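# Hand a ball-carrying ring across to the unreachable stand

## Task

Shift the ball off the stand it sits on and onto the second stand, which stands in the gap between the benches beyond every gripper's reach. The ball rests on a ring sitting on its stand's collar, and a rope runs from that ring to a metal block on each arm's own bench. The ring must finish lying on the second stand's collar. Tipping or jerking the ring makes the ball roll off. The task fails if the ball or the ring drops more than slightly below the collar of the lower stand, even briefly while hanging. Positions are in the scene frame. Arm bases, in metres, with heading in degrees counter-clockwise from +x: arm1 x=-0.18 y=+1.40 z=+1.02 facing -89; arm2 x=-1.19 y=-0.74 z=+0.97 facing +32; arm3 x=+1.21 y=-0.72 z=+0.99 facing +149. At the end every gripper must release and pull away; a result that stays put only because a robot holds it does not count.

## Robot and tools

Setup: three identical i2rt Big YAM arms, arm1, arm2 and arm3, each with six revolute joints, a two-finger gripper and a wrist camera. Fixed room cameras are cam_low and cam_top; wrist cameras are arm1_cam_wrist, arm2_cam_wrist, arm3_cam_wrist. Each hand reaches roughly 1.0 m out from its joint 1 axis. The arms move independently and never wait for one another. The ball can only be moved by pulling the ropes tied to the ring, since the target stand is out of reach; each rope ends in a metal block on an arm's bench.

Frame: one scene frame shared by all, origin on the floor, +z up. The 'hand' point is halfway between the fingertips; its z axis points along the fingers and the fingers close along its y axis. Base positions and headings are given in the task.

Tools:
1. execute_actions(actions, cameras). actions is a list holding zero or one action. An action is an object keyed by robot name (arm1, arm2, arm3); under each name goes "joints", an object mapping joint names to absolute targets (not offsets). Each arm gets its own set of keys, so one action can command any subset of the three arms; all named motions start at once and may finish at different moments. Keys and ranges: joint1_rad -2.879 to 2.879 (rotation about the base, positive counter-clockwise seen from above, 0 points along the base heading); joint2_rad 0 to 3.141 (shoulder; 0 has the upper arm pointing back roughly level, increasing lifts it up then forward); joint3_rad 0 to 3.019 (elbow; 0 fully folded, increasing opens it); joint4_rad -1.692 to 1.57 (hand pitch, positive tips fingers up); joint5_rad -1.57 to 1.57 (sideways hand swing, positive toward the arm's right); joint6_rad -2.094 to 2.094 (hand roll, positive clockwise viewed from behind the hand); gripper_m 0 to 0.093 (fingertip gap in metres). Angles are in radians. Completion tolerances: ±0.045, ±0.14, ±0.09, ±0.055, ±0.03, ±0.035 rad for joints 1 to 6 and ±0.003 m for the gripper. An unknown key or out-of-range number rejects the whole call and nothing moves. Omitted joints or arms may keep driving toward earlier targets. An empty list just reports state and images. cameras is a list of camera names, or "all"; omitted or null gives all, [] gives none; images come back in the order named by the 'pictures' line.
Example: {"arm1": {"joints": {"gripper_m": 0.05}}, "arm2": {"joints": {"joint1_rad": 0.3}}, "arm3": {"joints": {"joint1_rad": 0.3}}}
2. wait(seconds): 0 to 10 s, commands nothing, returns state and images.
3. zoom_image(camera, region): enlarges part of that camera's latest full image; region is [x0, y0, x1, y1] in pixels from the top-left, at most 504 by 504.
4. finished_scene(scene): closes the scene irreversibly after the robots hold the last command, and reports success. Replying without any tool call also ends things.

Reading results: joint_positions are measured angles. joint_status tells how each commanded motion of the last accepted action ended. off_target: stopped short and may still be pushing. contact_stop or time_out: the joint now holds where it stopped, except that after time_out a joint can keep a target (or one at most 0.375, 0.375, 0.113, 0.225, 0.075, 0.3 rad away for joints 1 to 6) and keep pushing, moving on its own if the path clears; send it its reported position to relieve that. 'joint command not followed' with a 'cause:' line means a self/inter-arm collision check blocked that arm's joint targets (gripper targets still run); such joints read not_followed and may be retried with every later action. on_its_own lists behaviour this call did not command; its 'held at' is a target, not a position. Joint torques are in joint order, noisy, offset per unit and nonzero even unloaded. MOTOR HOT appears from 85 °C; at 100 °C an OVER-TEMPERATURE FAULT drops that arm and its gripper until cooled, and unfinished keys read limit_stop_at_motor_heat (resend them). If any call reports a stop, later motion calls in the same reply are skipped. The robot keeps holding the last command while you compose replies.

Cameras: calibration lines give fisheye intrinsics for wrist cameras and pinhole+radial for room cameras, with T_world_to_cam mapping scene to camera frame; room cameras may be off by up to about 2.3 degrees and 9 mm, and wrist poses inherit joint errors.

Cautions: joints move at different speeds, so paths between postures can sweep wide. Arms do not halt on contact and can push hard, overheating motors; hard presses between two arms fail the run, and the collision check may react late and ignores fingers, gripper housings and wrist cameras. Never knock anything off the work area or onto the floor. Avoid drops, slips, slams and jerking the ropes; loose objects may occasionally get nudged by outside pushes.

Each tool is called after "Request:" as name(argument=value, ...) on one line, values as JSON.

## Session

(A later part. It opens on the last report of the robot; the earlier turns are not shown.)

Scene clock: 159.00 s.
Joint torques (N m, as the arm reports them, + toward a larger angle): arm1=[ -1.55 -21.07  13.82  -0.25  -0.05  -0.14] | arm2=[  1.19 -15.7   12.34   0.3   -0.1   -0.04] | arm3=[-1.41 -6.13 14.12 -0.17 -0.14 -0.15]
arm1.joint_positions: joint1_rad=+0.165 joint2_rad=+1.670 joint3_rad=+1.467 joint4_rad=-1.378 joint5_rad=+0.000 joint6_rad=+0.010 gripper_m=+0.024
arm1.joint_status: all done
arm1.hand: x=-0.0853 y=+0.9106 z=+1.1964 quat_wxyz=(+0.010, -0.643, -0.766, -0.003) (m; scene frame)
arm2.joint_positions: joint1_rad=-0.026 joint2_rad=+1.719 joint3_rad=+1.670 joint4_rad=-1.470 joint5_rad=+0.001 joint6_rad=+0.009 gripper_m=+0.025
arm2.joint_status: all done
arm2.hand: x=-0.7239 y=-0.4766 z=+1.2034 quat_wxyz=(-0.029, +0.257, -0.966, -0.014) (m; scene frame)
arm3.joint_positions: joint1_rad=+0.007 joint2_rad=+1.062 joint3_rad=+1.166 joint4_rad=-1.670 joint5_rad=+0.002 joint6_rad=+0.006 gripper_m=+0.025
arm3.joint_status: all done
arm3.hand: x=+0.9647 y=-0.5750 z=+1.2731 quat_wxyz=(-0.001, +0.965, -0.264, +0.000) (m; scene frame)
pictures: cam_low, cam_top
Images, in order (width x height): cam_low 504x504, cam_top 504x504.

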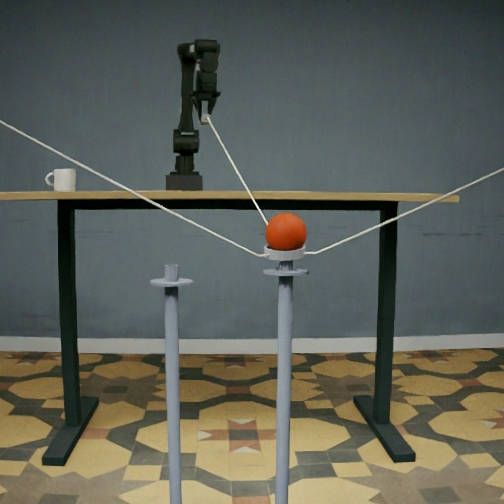

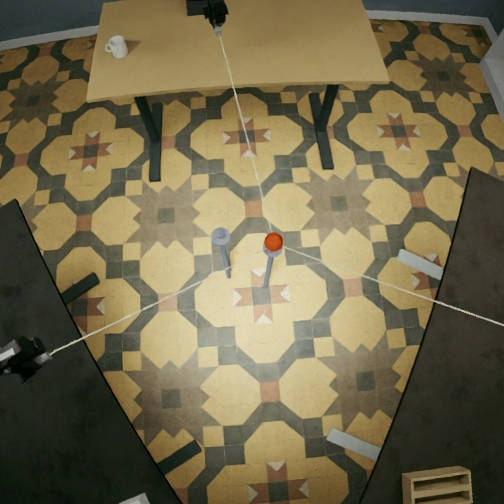

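Touching and centred. Lift further.

Request:
execute_actions(actions=[{"arm1":{"joints":{"joint3_rad":1.61,"joint4_rad":-1.47}},"arm3":{"joints":{"joint3_rad":1.33,"joint2_rad":1.01}},"arm2":{"joints":{"joint3_rad":1.81,"joint4_rad":-1.59}}}], cameras=["cam_low","cam_top"])

Scene clock: 164.10 s.
Joint torques (N m, as the arm reports them, + toward a larger angle): arm1=[ -1.55 -20.95  13.56  -0.31  -0.05  -0.14] | arm2=[  1.1  -15.68  12.31   0.28  -0.1   -0.03] | arm3=[-1.37 -6.65 13.73  0.12 -0.13 -0.16]
arm1.joint_positions: joint1_rad=+0.165 joint2_rad=+1.666 joint3_rad=+1.552 joint4_rad=-1.445 joint5_rad=+0.000 joint6_rad=+0.010 gripper_m=+0.024
arm1.joint_status: all done
arm1.hand: x=-0.0833 y=+0.9012 z=+1.2302 quat_wxyz=(+0.001, -0.643, -0.766, +0.003) (m; scene frame)
arm2.joint_positions: joint1_rad=-0.026 joint2_rad=+1.723 joint3_rad=+1.762 joint4_rad=-1.568 joint5_rad=+0.001 joint6_rad=+0.009 gripper_m=+0.025
arm2.joint_status: all done
arm2.hand: x=-0.7249 y=-0.4776 z=+1.2362 quat_wxyz=(-0.024, +0.257, -0.966, -0.012) (m; scene frame)
arm3.joint_positions: joint1_rad=+0.007 joint2_rad=+1.032 joint3_rad=+1.267 joint4_rad=-1.671 joint5_rad=+0.002 joint6_rad=+0.006 gripper_m=+0.025
arm3.joint_status: all done
arm3.hand: x=+0.9539 y=-0.5687 z=+1.3205 quat_wxyz=(-0.018, +0.963, -0.263, -0.063) (m; scene frame)
pictures: cam_low, cam_top
Images, in order (width x height): cam_low 504x504, cam_top 504x504.

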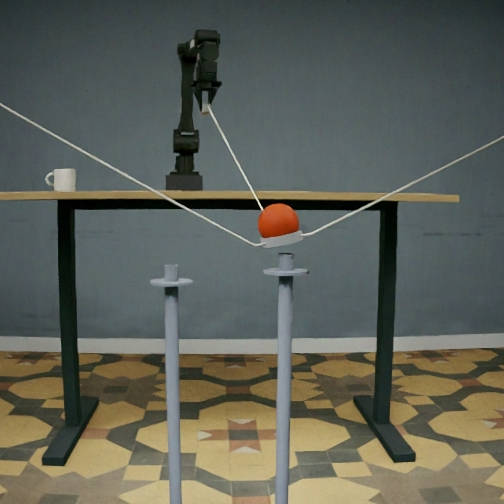

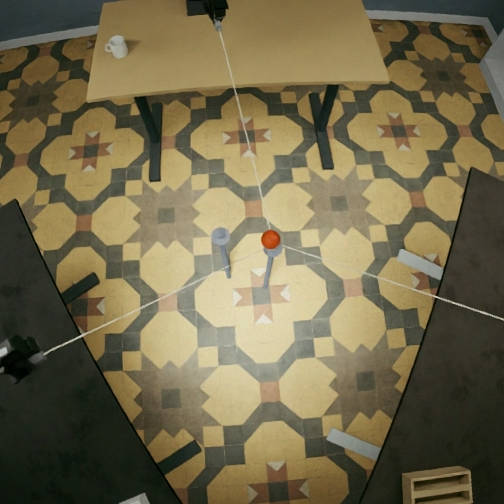

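Request:
execute_actions(actions=[{"arm1":{"joints":{"joint1_rad":0.08,"joint2_rad":1.57,"joint3_rad":1.5}},"arm2":{"joints":{"joint1_rad":0.07,"joint2_rad":1.61,"joint3_rad":1.68}},"arm3":{"joints":{"joint2_rad":1.19,"joint3_rad":1.44}}}], cameras=["cam_low","cam_top"])

Scene clock: 180.40 s.
Joint torques (N m, as the arm reports them, + toward a larger angle): arm1=[ -1.27 -19.63   8.99  -0.14  -0.05  -0.14] | arm2=[  0.83 -15.77   8.57   0.39  -0.08  -0.04] | arm3=[-1.62 -9.51 13.21  0.15 -0.14 -0.15]
arm1.joint_positions: joint1_rad=+0.074 joint2_rad=+1.604 joint3_rad=+1.500 joint4_rad=-1.449 joint5_rad=+0.000 joint6_rad=+0.010 gripper_m=+0.024
arm1.joint_status: all done
arm1.hand: x=-0.1308 y=+0.9159 z=+1.2404 quat_wxyz=(-0.001, -0.677, -0.736, +0.006) (m; scene frame)
arm2.joint_positions: joint1_rad=+0.073 joint2_rad=+1.640 joint3_rad=+1.680 joint4_rad=-1.571 joint5_rad=+0.001 joint6_rad=+0.009 gripper_m=+0.025
arm2.joint_status: all done
arm2.hand: x=-0.7791 y=-0.4512 z=+1.2464 quat_wxyz=(-0.023, +0.305, -0.952, -0.013) (m; scene frame)
arm3.joint_positions: joint1_rad=+0.007 joint2_rad=+1.221 joint3_rad=+1.382 joint4_rad=-1.675 joint5_rad=+0.002 joint6_rad=+0.006 gripper_m=+0.025
arm3.joint_status: all done
arm3.hand: x=+0.9051 y=-0.5402 z=+1.3099 quat_wxyz=(-0.008, +0.964, -0.264, -0.025) (m; scene frame)
pictures: cam_low, cam_top
Images, in order (width x height): cam_low 504x504, cam_top 504x504.

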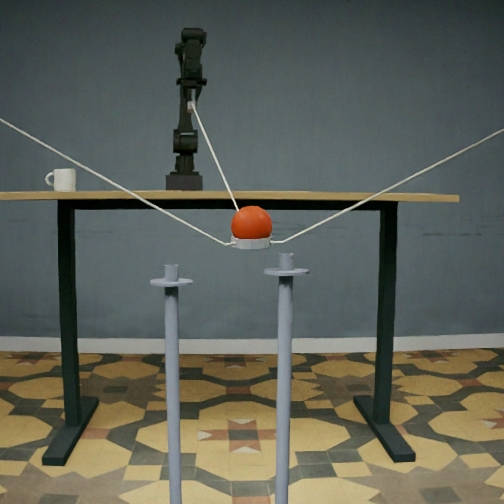

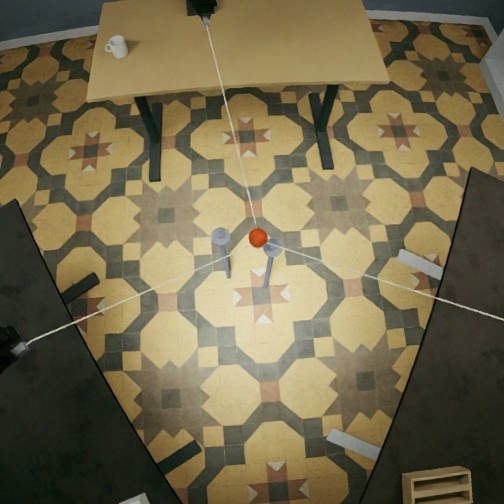

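Request:
execute_actions(actions=[{"arm1":{"joints":{"joint1_rad":0.0,"joint2_rad":1.52,"joint3_rad":1.43,"joint4_rad":-1.44}},"arm2":{"joints":{"joint1_rad":0.155,"joint2_rad":1.52,"joint3_rad":1.575}},"arm3":{"joints":{"joint1_rad":-0.02,"joint2_rad":1.325,"joint3_rad":1.56}}}], cameras=["cam_low"])

Request:
execute_actions(actions=[{"arm1":{"joints":{"joint1_rad":-0.07,"joint2_rad":1.47,"joint3_rad":1.375}},"arm2":{"joints":{"joint1_rad":0.24,"joint2_rad":1.43,"joint3_rad":1.48}},"arm3":{"joints":{"joint1_rad":-0.04,"joint2_rad":1.46,"joint3_rad":1.68}}}], cameras=["cam_low","cam_top"])

Scene clock: 189.87 s.
Joint torques (N m, as the arm reports them, + toward a larger angle): arm1=[ -1.52 -19.64   9.22   0.8   -0.04  -0.13] | arm2=[  1.03 -14.99   8.35   0.28  -0.08  -0.03] | arm3=[ -1.39 -10.82  13.69   0.12  -0.14  -0.16]
arm1.joint_positions: joint1_rad=-0.004 joint2_rad=+1.562 joint3_rad=+1.427 joint4_rad=-1.443 joint5_rad=-0.001 joint6_rad=+0.009 gripper_m=+0.024
arm1.joint_status: all done
arm1.hand: x=-0.1692 y=+0.9376 z=+1.2321 quat_wxyz=(+0.008, -0.705, -0.709, -0.002) (m; scene frame)
arm2.joint_positions: joint1_rad=+0.159 joint2_rad=+1.548 joint3_rad=+1.574 joint4_rad=-1.571 joint5_rad=+0.001 joint6_rad=+0.009 gripper_m=+0.025
arm2.joint_status: all done
arm2.hand: x=-0.8347 y=-0.4420 z=+1.2478 quat_wxyz=(-0.017, +0.346, -0.938, -0.011) (m; scene frame)
arm3.joint_positions: joint1_rad=-0.012 joint2_rad=+1.348 joint3_rad=+1.498 joint4_rad=-1.676 joint5_rad=+0.002 joint6_rad=+0.006 gripper_m=+0.025
arm3.joint_status: all done
arm3.hand: x=+0.8691 y=-0.5104 z=+1.3108 quat_wxyz=(-0.006, +0.962, -0.273, -0.020) (m; scene frame)
pictures: cam_low
Images, in order (width x height): cam_low 504x504.

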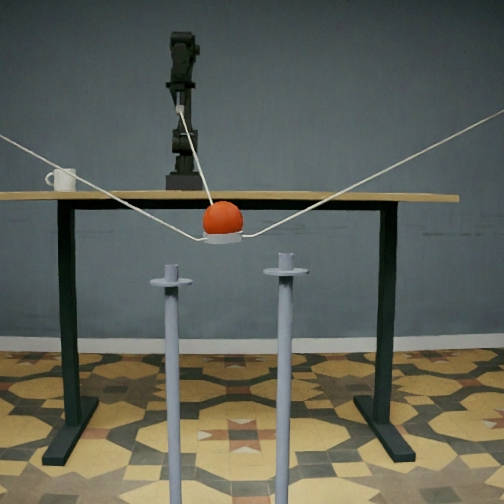

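Scene clock: 191.03 s.
Joint torques (N m, as the arm reports them, + toward a larger angle): arm1=[ -1.72 -17.73   9.31   0.68  -0.02  -0.12] | arm2=[  1.07 -12.27   8.39   0.33  -0.11  -0.03] | arm3=[ -1.46 -13.42  13.53   0.1   -0.13  -0.15]
arm1.joint_positions: joint1_rad=-0.072 joint2_rad=+1.505 joint3_rad=+1.372 joint4_rad=-1.439 joint5_rad=-0.001 joint6_rad=+0.008 gripper_m=+0.024
arm1.joint_status: all done
arm1.hand: x=-0.1991 y=+0.9582 z=+1.2365 quat_wxyz=(+0.006, -0.728, -0.686, +0.000) (m; scene frame)
arm2.joint_positions: joint1_rad=+0.244 joint2_rad=+1.456 joint3_rad=+1.479 joint4_rad=-1.571 joint5_rad=+0.002 joint6_rad=+0.009 gripper_m=+0.025
arm2.joint_status: all done
arm2.hand: x=-0.8871 y=-0.4389 z=+1.2502 quat_wxyz=(-0.015, +0.385, -0.923, -0.011) (m; scene frame)
arm3.joint_positions: joint1_rad=-0.033 joint2_rad=+1.485 joint3_rad=+1.617 joint4_rad=-1.676 joint5_rad=+0.002 joint6_rad=+0.006 gripper_m=+0.025
arm3.joint_status: all done
arm3.hand: x=+0.8318 y=-0.4770 z=+1.3024 quat_wxyz=(-0.004, +0.959, -0.283, -0.011) (m; scene frame)
pictures: cam_low, cam_top
Images, in order (width x height): cam_low 504x504, cam_top 504x504.

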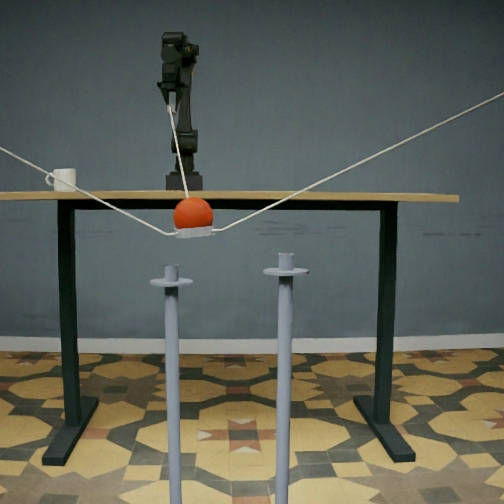

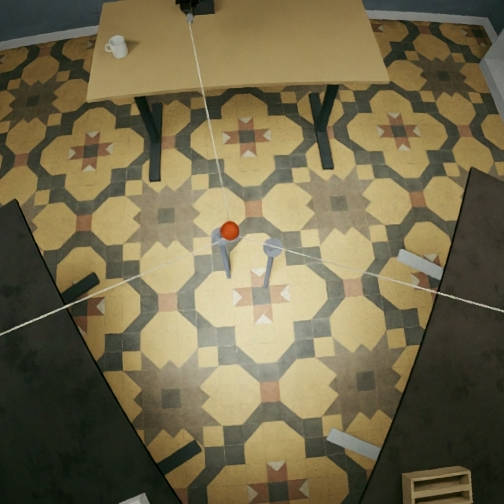

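Request:
execute_actions(actions=[{"arm1":{"joints":{"joint1_rad":-0.14,"joint2_rad":1.43,"joint3_rad":1.32}},"arm2":{"joints":{"joint1_rad":0.32,"joint2_rad":1.37,"joint3_rad":1.41}},"arm3":{"joints":{"joint1_rad":-0.06,"joint2_rad":1.61,"joint3_rad":1.78,"joint4_rad":-1.64}}}], cameras=["cam_low","cam_top"])

Scene clock: 202.13 s.
Joint torques (N m, as the arm reports them, + toward a larger angle): arm1=[ -1.74 -17.51   9.13   0.65  -0.01  -0.11] | arm2=[  1.42 -12.69   8.59   0.35  -0.12  -0.04] | arm3=[ -1.27 -16.16  13.07   0.39  -0.14  -0.15]
arm1.joint_positions: joint1_rad=-0.141 joint2_rad=+1.468 joint3_rad=+1.317 joint4_rad=-1.439 joint5_rad=-0.001 joint6_rad=+0.008 gripper_m=+0.024
arm1.joint_status: all done
arm1.hand: x=-0.2274 y=+0.9801 z=+1.2313 quat_wxyz=(+0.012, -0.751, -0.660, -0.007) (m; scene frame)
arm2.joint_positions: joint1_rad=+0.322 joint2_rad=+1.401 joint3_rad=+1.408 joint4_rad=-1.571 joint5_rad=+0.002 joint6_rad=+0.009 gripper_m=+0.025
arm2.joint_status: all done
arm2.hand: x=-0.9280 y=-0.4355 z=+1.2450 quat_wxyz=(-0.009, +0.421, -0.907, -0.007) (m; scene frame)
arm3.joint_positions: joint1_rad=-0.052 joint2_rad=+1.642 joint3_rad=+1.724 joint4_rad=-1.636 joint5_rad=+0.002 joint6_rad=+0.006 gripper_m=+0.025
arm3.joint_status: all done
arm3.hand: x=+0.7873 y=-0.4373 z=+1.2731 quat_wxyz=(-0.003, +0.956, -0.292, -0.006) (m; scene frame)
pictures: cam_low, cam_top
Images, in order (width x height): cam_low 504x504, cam_top 504x504.

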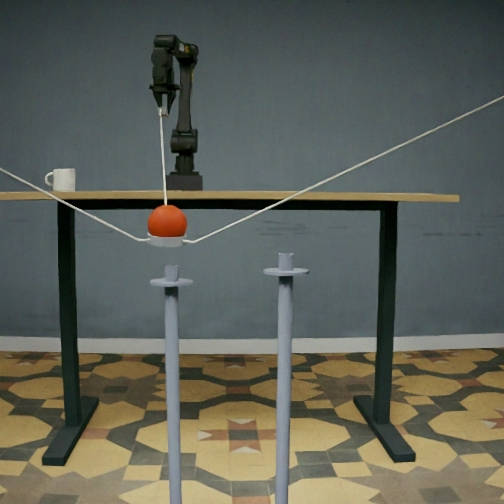

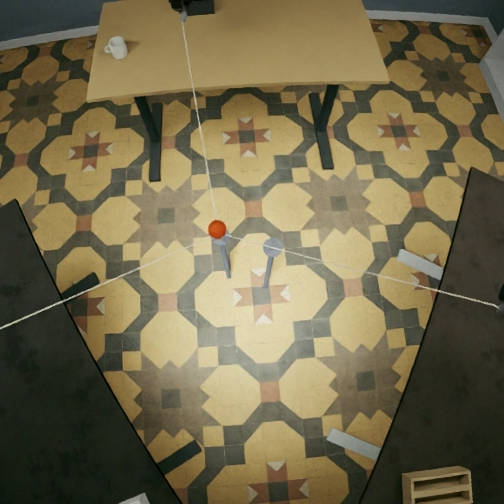

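Request:
execute_actions(actions=[{"arm1":{"joints":{"joint3_rad":1.25,"joint4_rad":-1.37}},"arm2":{"joints":{"joint3_rad":1.34,"joint4_rad":-1.47}},"arm3":{"joints":{"joint3_rad":1.655,"joint4_rad":-1.6}}}], cameras=["cam_low","cam_top"])

Request:
zoom_image(camera="cam_top", region=[180,200,300,290])

Scene clock: 208.83 s.
Joint torques (N m, as the arm reports them, + toward a larger angle): arm1=[ -1.76 -16.65   9.26   0.89  -0.01  -0.12] | arm2=[  0.91 -11.45   8.73   1.38  -0.11  -0.04] | arm3=[ -1.32 -16.08   9.43   0.52  -0.14  -0.16]
arm1.joint_positions: joint1_rad=-0.141 joint2_rad=+1.463 joint3_rad=+1.245 joint4_rad=-1.375 joint5_rad=-0.001 joint6_rad=+0.008 gripper_m=+0.024
arm1.joint_status: all done
arm1.hand: x=-0.2267 y=+0.9877 z=+1.2062 quat_wxyz=(+0.013, -0.751, -0.660, -0.008) (m; scene frame)
arm2.joint_positions: joint1_rad=+0.322 joint2_rad=+1.396 joint3_rad=+1.336 joint4_rad=-1.476 joint5_rad=+0.002 joint6_rad=+0.009 gripper_m=+0.025
arm2.joint_status: all done
arm2.hand: x=-0.9253 y=-0.4319 z=+1.2191 quat_wxyz=(-0.021, +0.421, -0.907, -0.013) (m; scene frame)
arm3.joint_positions: joint1_rad=-0.052 joint2_rad=+1.641 joint3_rad=+1.647 joint4_rad=-1.598 joint5_rad=+0.002 joint6_rad=+0.006 gripper_m=+0.025
arm3.joint_status: all done
arm3.hand: x=+0.7946 y=-0.4422 z=+1.2440 quat_wxyz=(+0.003, +0.956, -0.292, +0.013) (m; scene frame)
pictures: cam_low, cam_top
Images, in order (width x height): cam_low 504x504, cam_top 504x504.

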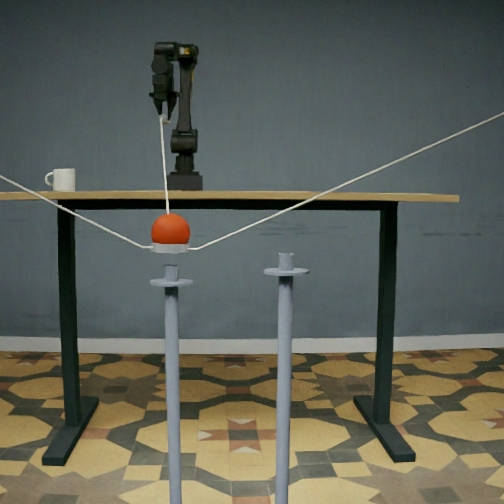

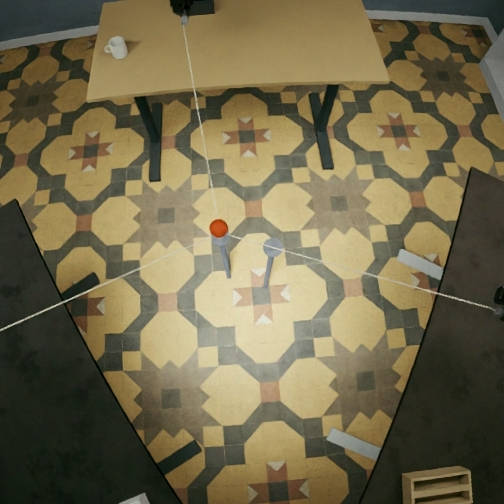

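Region (180, 200, 300, 290) of cam_top's 504x504 image, scaled by 4.200, with more detail than that image has; it fills the top 378 rows of this view, and the rest is white.

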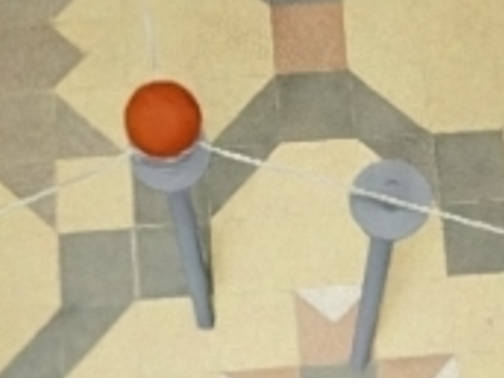

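Request:
execute_actions(actions=[{"arm1":{"joints":{"joint3_rad":1.19,"joint4_rad":-1.27}},"arm2":{"joints":{"joint3_rad":1.28,"joint4_rad":-1.4}},"arm3":{"joints":{"joint3_rad":1.595,"joint4_rad":-1.52}}}], cameras=["cam_low","cam_top"])

Request:
zoom_image(camera="cam_low", region=[100,190,260,310])

Scene clock: 216.63 s.
Joint torques (N m, as the arm reports them, + toward a larger angle): arm1=[ -1.78 -16.51   9.18   1.    -0.01  -0.12] | arm2=[  0.74 -12.36   8.61   1.41  -0.12  -0.03] | arm3=[ -1.15 -15.85   9.21   0.56  -0.15  -0.15]
arm1.joint_positions: joint1_rad=-0.141 joint2_rad=+1.461 joint3_rad=+1.185 joint4_rad=-1.276 joint5_rad=-0.001 joint6_rad=+0.008 gripper_m=+0.024
arm1.joint_status: all done
arm1.hand: x=-0.2274 y=+0.9839 z=+1.1850 quat_wxyz=(-0.001, -0.751, -0.660, +0.007) (m; scene frame)
arm2.joint_positions: joint1_rad=+0.322 joint2_rad=+1.395 joint3_rad=+1.277 joint4_rad=-1.407 joint5_rad=+0.002 joint6_rad=+0.009 gripper_m=+0.025
arm2.joint_status: all done
arm2.hand: x=-0.9251 y=-0.4314 z=+1.1973 quat_wxyz=(-0.026, +0.421, -0.907, -0.015) (m; scene frame)
arm3.joint_positions: joint1_rad=-0.052 joint2_rad=+1.640 joint3_rad=+1.590 joint4_rad=-1.520 joint5_rad=+0.002 joint6_rad=+0.006 gripper_m=+0.025
arm3.joint_status: all done
arm3.hand: x=+0.7908 y=-0.4397 z=+1.2227 quat_wxyz=(+0.000, +0.956, -0.292, +0.002) (m; scene frame)
pictures: cam_low, cam_top
Images, in order (width x height): cam_low 504x504, cam_top 504x504.

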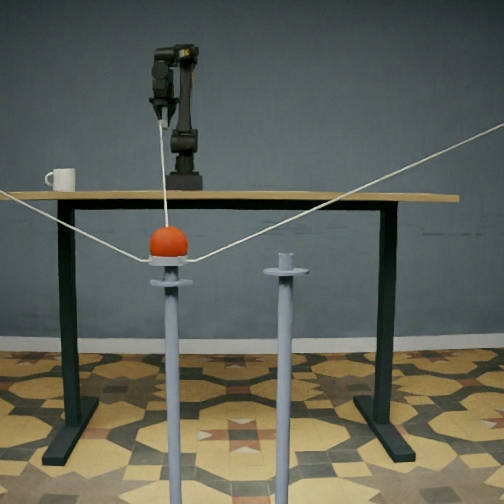

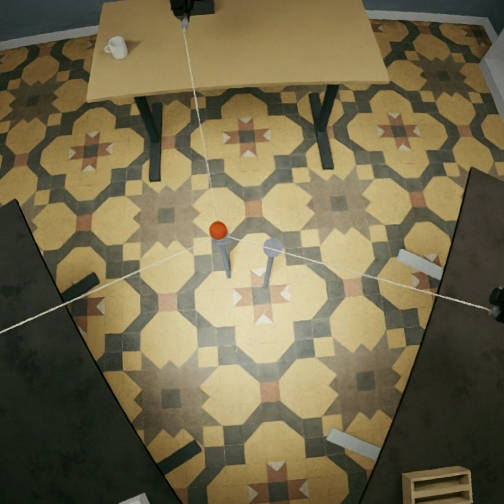

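Region (100, 190, 260, 310) of cam_low's 504x504 image, scaled by 3.150, with more detail than that image has; it fills the top 378 rows of this view, and the rest is white.

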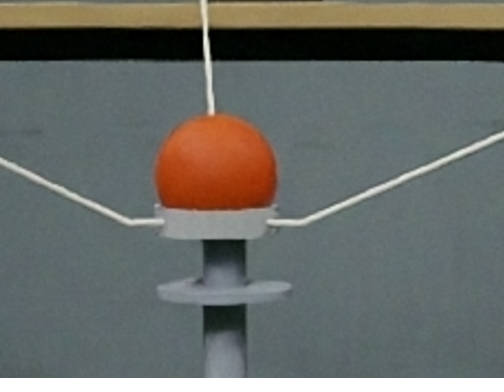

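5 mm too far left; correct while descending a little.

Request:
execute_actions(actions=[{"arm1":{"joints":{"joint3_rad":1.165,"joint4_rad":-1.24}},"arm2":{"joints":{"joint3_rad":1.26,"joint4_rad":-1.355}},"arm3":{"joints":{"joint3_rad":1.565}}}], cameras=["cam_low","cam_top"])

Request:
zoom_image(camera="cam_low", region=[100,190,260,310])

Request:
zoom_image(camera="cam_top", region=[180,200,300,290])

Scene clock: 222.90 s.
Joint torques (N m, as the arm reports them, + toward a larger angle): arm1=[ -1.77 -16.15   8.84   1.27  -0.01  -0.12] | arm2=[  1.24 -12.4    8.43   1.82  -0.12  -0.04] | arm3=[ -1.31 -15.89   8.96   0.55  -0.14  -0.15]
arm1.joint_positions: joint1_rad=-0.141 joint2_rad=+1.461 joint3_rad=+1.163 joint4_rad=-1.250 joint5_rad=-0.001 joint6_rad=+0.008 gripper_m=+0.024
arm1.joint_status: all done
arm1.hand: x=-0.2273 y=+0.9855 z=+1.1771 quat_wxyz=(-0.002, -0.751, -0.660, +0.009) (m; scene frame)
arm2.joint_positions: joint1_rad=+0.322 joint2_rad=+1.395 joint3_rad=+1.261 joint4_rad=-1.368 joint5_rad=+0.002 joint6_rad=+0.009 gripper_m=+0.025
arm2.joint_status: all done
arm2.hand: x=-0.9220 y=-0.4276 z=+1.1917 quat_wxyz=(-0.036, +0.420, -0.906, -0.020) (m; scene frame)
arm3.joint_positions: joint1_rad=-0.052 joint2_rad=+1.640 joint3_rad=+1.562 joint4_rad=-1.520 joint5_rad=+0.002 joint6_rad=+0.006 gripper_m=+0.025
arm3.joint_status: all done
arm3.hand: x=+0.7972 y=-0.4440 z=+1.2123 quat_wxyz=(+0.004, +0.956, -0.292, +0.015) (m; scene frame)
pictures: cam_low, cam_top
Images, in order (width x height): cam_low 504x504, cam_top 504x504.

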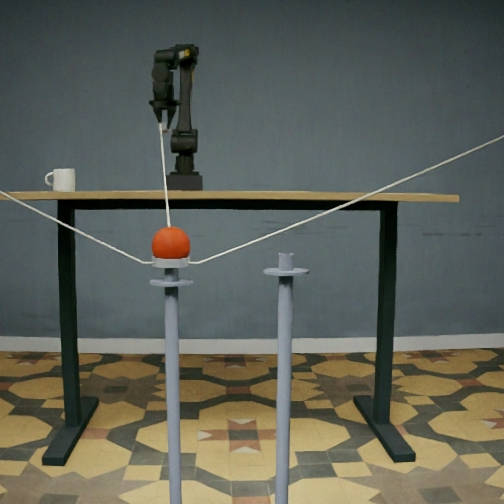

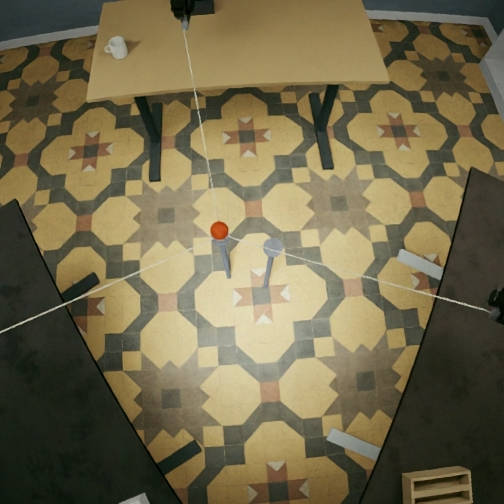

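Region (100, 190, 260, 310) of cam_low's 504x504 image, scaled by 3.150, with more detail than that image has; it fills the top 378 rows of this view, and the rest is white.

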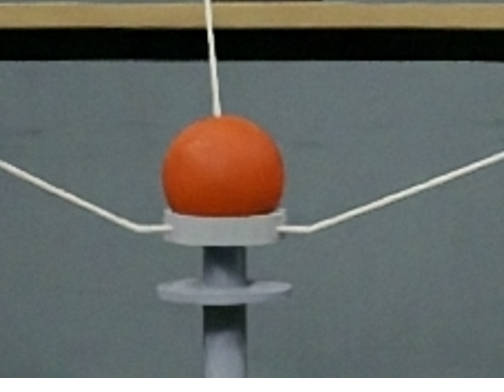

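Region (180, 200, 300, 290) of cam_top's 504x504 image, scaled by 4.200, with more detail than that image has; it fills the top 378 rows of this view, and the rest is white.

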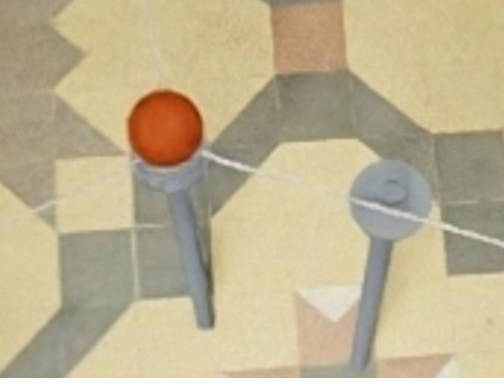

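Request:
execute_actions(actions=[{"arm1":{"joints":{"joint2_rad":1.55,"joint4_rad":-1.15}},"arm2":{"joints":{"joint2_rad":1.5,"joint4_rad":-1.27}},"arm3":{"joints":{"joint2_rad":1.7,"joint4_rad":-1.42}}}], cameras=["cam_low"])

Request:
execute_actions(actions=[{"arm1":{"joints":{"joint1_rad":0,"joint2_rad":2.05,"joint3_rad":1.47,"joint4_rad":-0.95}},"arm2":{"joints":{"joint1_rad":0.1,"joint2_rad":1.96,"joint3_rad":1.35,"joint4_rad":-0.9}},"arm3":{"joints":{"joint1_rad":0.08,"joint2_rad":1.99,"joint3_rad":1.455,"joint4_rad":-0.97}}}], cameras=["cam_low","cam_top"])

Scene clock: 238.33 s.
Joint torques (N m, as the arm reports them, + toward a larger angle): arm1=[ -1.76 -15.93   9.     1.41  -0.02  -0.12] | arm2=[  1.04 -12.45   8.84   1.85  -0.09  -0.04] | arm3=[ -1.34 -14.97   8.95   0.93  -0.15  -0.13]
arm1.joint_positions: joint1_rad=-0.141 joint2_rad=+1.563 joint3_rad=+1.156 joint4_rad=-1.165 joint5_rad=-0.001 joint6_rad=+0.008 gripper_m=+0.024
arm1.joint_status: all done
arm1.hand: x=-0.2301 y=+0.9669 z=+1.1333 quat_wxyz=(+0.006, -0.751, -0.660, +0.000) (m; scene frame)
arm2.joint_positions: joint1_rad=+0.322 joint2_rad=+1.511 joint3_rad=+1.254 joint4_rad=-1.286 joint5_rad=+0.002 joint6_rad=+0.009 gripper_m=+0.025
arm2.joint_status: all done
arm2.hand: x=-0.9056 y=-0.4071 z=+1.1430 quat_wxyz=(-0.018, +0.421, -0.907, -0.012) (m; scene frame)
arm3.joint_positions: joint1_rad=-0.052 joint2_rad=+1.709 joint3_rad=+1.562 joint4_rad=-1.432 joint5_rad=+0.002 joint6_rad=+0.006 gripper_m=+0.025
arm3.joint_status: all done
arm3.hand: x=+0.7746 y=-0.4289 z=+1.1783 quat_wxyz=(+0.001, +0.956, -0.292, +0.006) (m; scene frame)
pictures: cam_low
Images, in order (width x height): cam_low 504x504.

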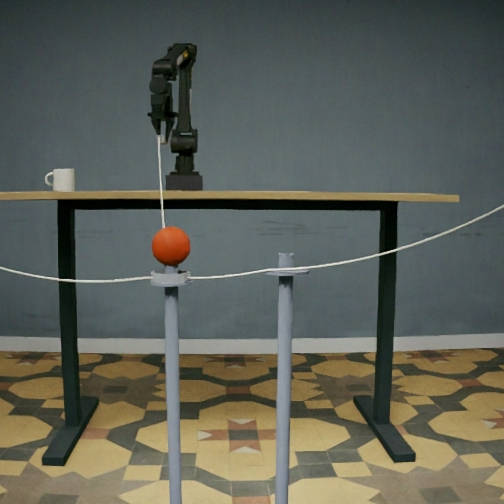

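Scene clock: 239.77 s.
Joint torques (N m, as the arm reports them, + toward a larger angle): arm1=[ -2.37 -24.11  10.36   0.94  -0.07  -0.11] | arm2=[  1.11 -17.91   7.88   1.59  -0.12  -0.02] | arm3=[ -1.39 -18.82   8.1    1.05  -0.1   -0.14]
arm1.joint_positions: joint1_rad=+0.006 joint2_rad=+2.079 joint3_rad=+1.429 joint4_rad=-0.957 joint5_rad=+0.000 joint6_rad=+0.008 gripper_m=+0.024
arm1.joint_status: all done
arm1.hand: x=-0.1642 y=+0.8421 z=+0.9702 quat_wxyz=(+0.019, -0.700, -0.713, -0.012) (m; scene frame)
arm2.joint_positions: joint1_rad=+0.099 joint2_rad=+1.963 joint3_rad=+1.338 joint4_rad=-0.911 joint5_rad=+0.002 joint6_rad=+0.009 gripper_m=+0.025
arm2.joint_status: all done
arm2.hand: x=-0.7540 y=-0.4120 z=+0.9587 quat_wxyz=(-0.020, +0.317, -0.948, -0.012) (m; scene frame)
arm3.joint_positions: joint1_rad=+0.087 joint2_rad=+2.014 joint3_rad=+1.445 joint4_rad=-0.983 joint5_rad=+0.001 joint6_rad=+0.006 gripper_m=+0.025
arm3.joint_status: all done
arm3.hand: x=+0.6900 y=-0.4680 z=+0.9757 quat_wxyz=(-0.001, +0.974, -0.225, -0.007) (m; scene frame)
pictures: cam_low, cam_top
Images, in order (width x height): cam_low 504x504, cam_top 504x504.

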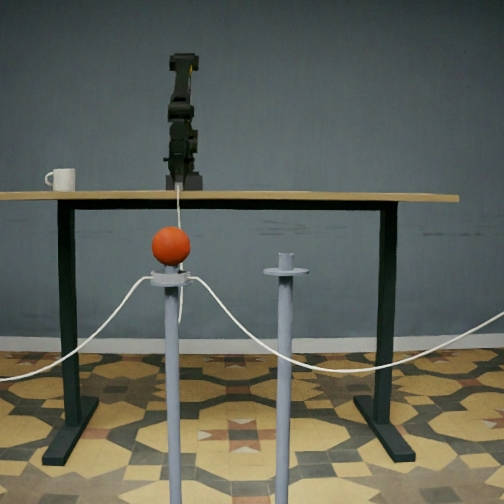

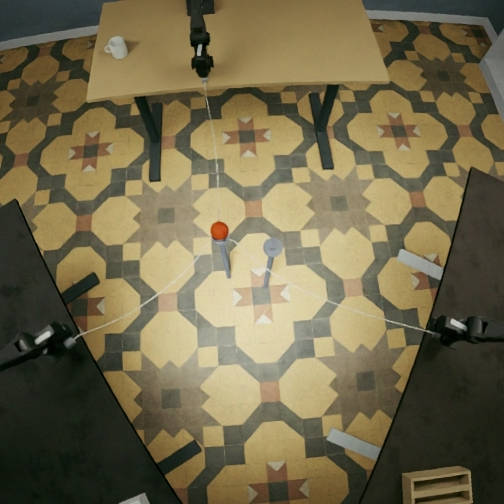

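Request:
execute_actions(actions=[{"arm1":{"joints":{"gripper_m":0.07}},"arm2":{"joints":{"gripper_m":0.07}},"arm3":{"joints":{"gripper_m":0.07}}}], cameras=[])

Request:
execute_actions(actions=[{"arm1":{"joints":{"joint2_rad":1.7}},"arm2":{"joints":{"joint2_rad":1.6}},"arm3":{"joints":{"joint2_rad":1.65}}}], cameras=["cam_top"])

Request:
finished_scene(scene=1)

Scene clock: 251.43 s.
Joint torques (N m, as the arm reports them, + toward a larger angle): arm1=[ -2.43 -24.22  10.39   0.96  -0.07  -0.12] | arm2=[  1.7  -17.3    8.09   1.64  -0.11  -0.05] | arm3=[ -1.11 -18.82   8.1    1.05  -0.1   -0.15]
arm1.joint_positions: joint1_rad=+0.006 joint2_rad=+2.079 joint3_rad=+1.429 joint4_rad=-0.957 joint5_rad=+0.000 joint6_rad=+0.008 gripper_m=+0.070
arm1.joint_status: all done
arm1.hand: x=-0.1642 y=+0.8421 z=+0.9702 quat_wxyz=(+0.019, -0.700, -0.713, -0.012) (m; scene frame)
arm2.joint_positions: joint1_rad=+0.099 joint2_rad=+1.963 joint3_rad=+1.338 joint4_rad=-0.911 joint5_rad=+0.002 joint6_rad=+0.009 gripper_m=+0.070
arm2.joint_status: all done
arm2.hand: x=-0.7540 y=-0.4120 z=+0.9587 quat_wxyz=(-0.020, +0.317, -0.948, -0.012) (m; scene frame)
arm3.joint_positions: joint1_rad=+0.087 joint2_rad=+2.014 joint3_rad=+1.445 joint4_rad=-0.983 joint5_rad=+0.001 joint6_rad=+0.006 gripper_m=+0.070
arm3.joint_status: all done
arm3.hand: x=+0.6900 y=-0.4680 z=+0.9757 quat_wxyz=(-0.001, +0.974, -0.225, -0.007) (m; scene frame)
pictures: none
No camera images: the call's "cameras" was empty. Leave "cameras" out to get every camera's image.

Scene clock: 252.80 s.
Joint torques (N m, as the arm reports them, + toward a larger angle): arm1=[ -2.4  -17.62  11.67   1.63  -0.06  -0.12] | arm2=[  1.28 -13.03   9.75   2.26  -0.13  -0.03] | arm3=[ -1.22 -13.8    9.99   1.71  -0.09  -0.16]
arm1.joint_positions: joint1_rad=+0.006 joint2_rad=+1.693 joint3_rad=+1.441 joint4_rad=-0.957 joint5_rad=+0.000 joint6_rad=+0.008 gripper_m=+0.070
arm1.joint_status: all done
arm1.hand: x=-0.1613 y=+0.8087 z=+1.1915 quat_wxyz=(-0.124, -0.689, -0.703, +0.126) (m; scene frame)
arm2.joint_positions: joint1_rad=+0.099 joint2_rad=+1.586 joint3_rad=+1.338 joint4_rad=-0.911 joint5_rad=+0.002 joint6_rad=+0.009 gripper_m=+0.070
arm2.joint_status: all done
arm2.hand: x=-0.7414 y=-0.4051 z=+1.1623 quat_wxyz=(-0.197, +0.309, -0.928, -0.072) (m; scene frame)
arm3.joint_positions: joint1_rad=+0.087 joint2_rad=+1.644 joint3_rad=+1.445 joint4_rad=-0.983 joint5_rad=+0.001 joint6_rad=+0.006 gripper_m=+0.070
arm3.joint_status: all done
arm3.hand: x=+0.6778 y=-0.4618 z=+1.1840 quat_wxyz=(-0.042, +0.956, -0.221, -0.187) (m; scene frame)
pictures: cam_top
Images, in order (width x height): cam_top 504x504.

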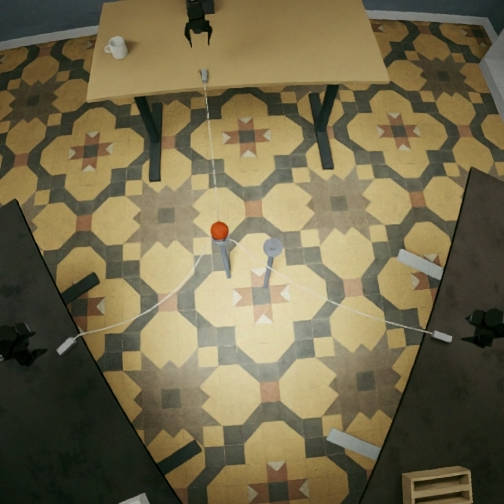

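The scene is finished: the task was done.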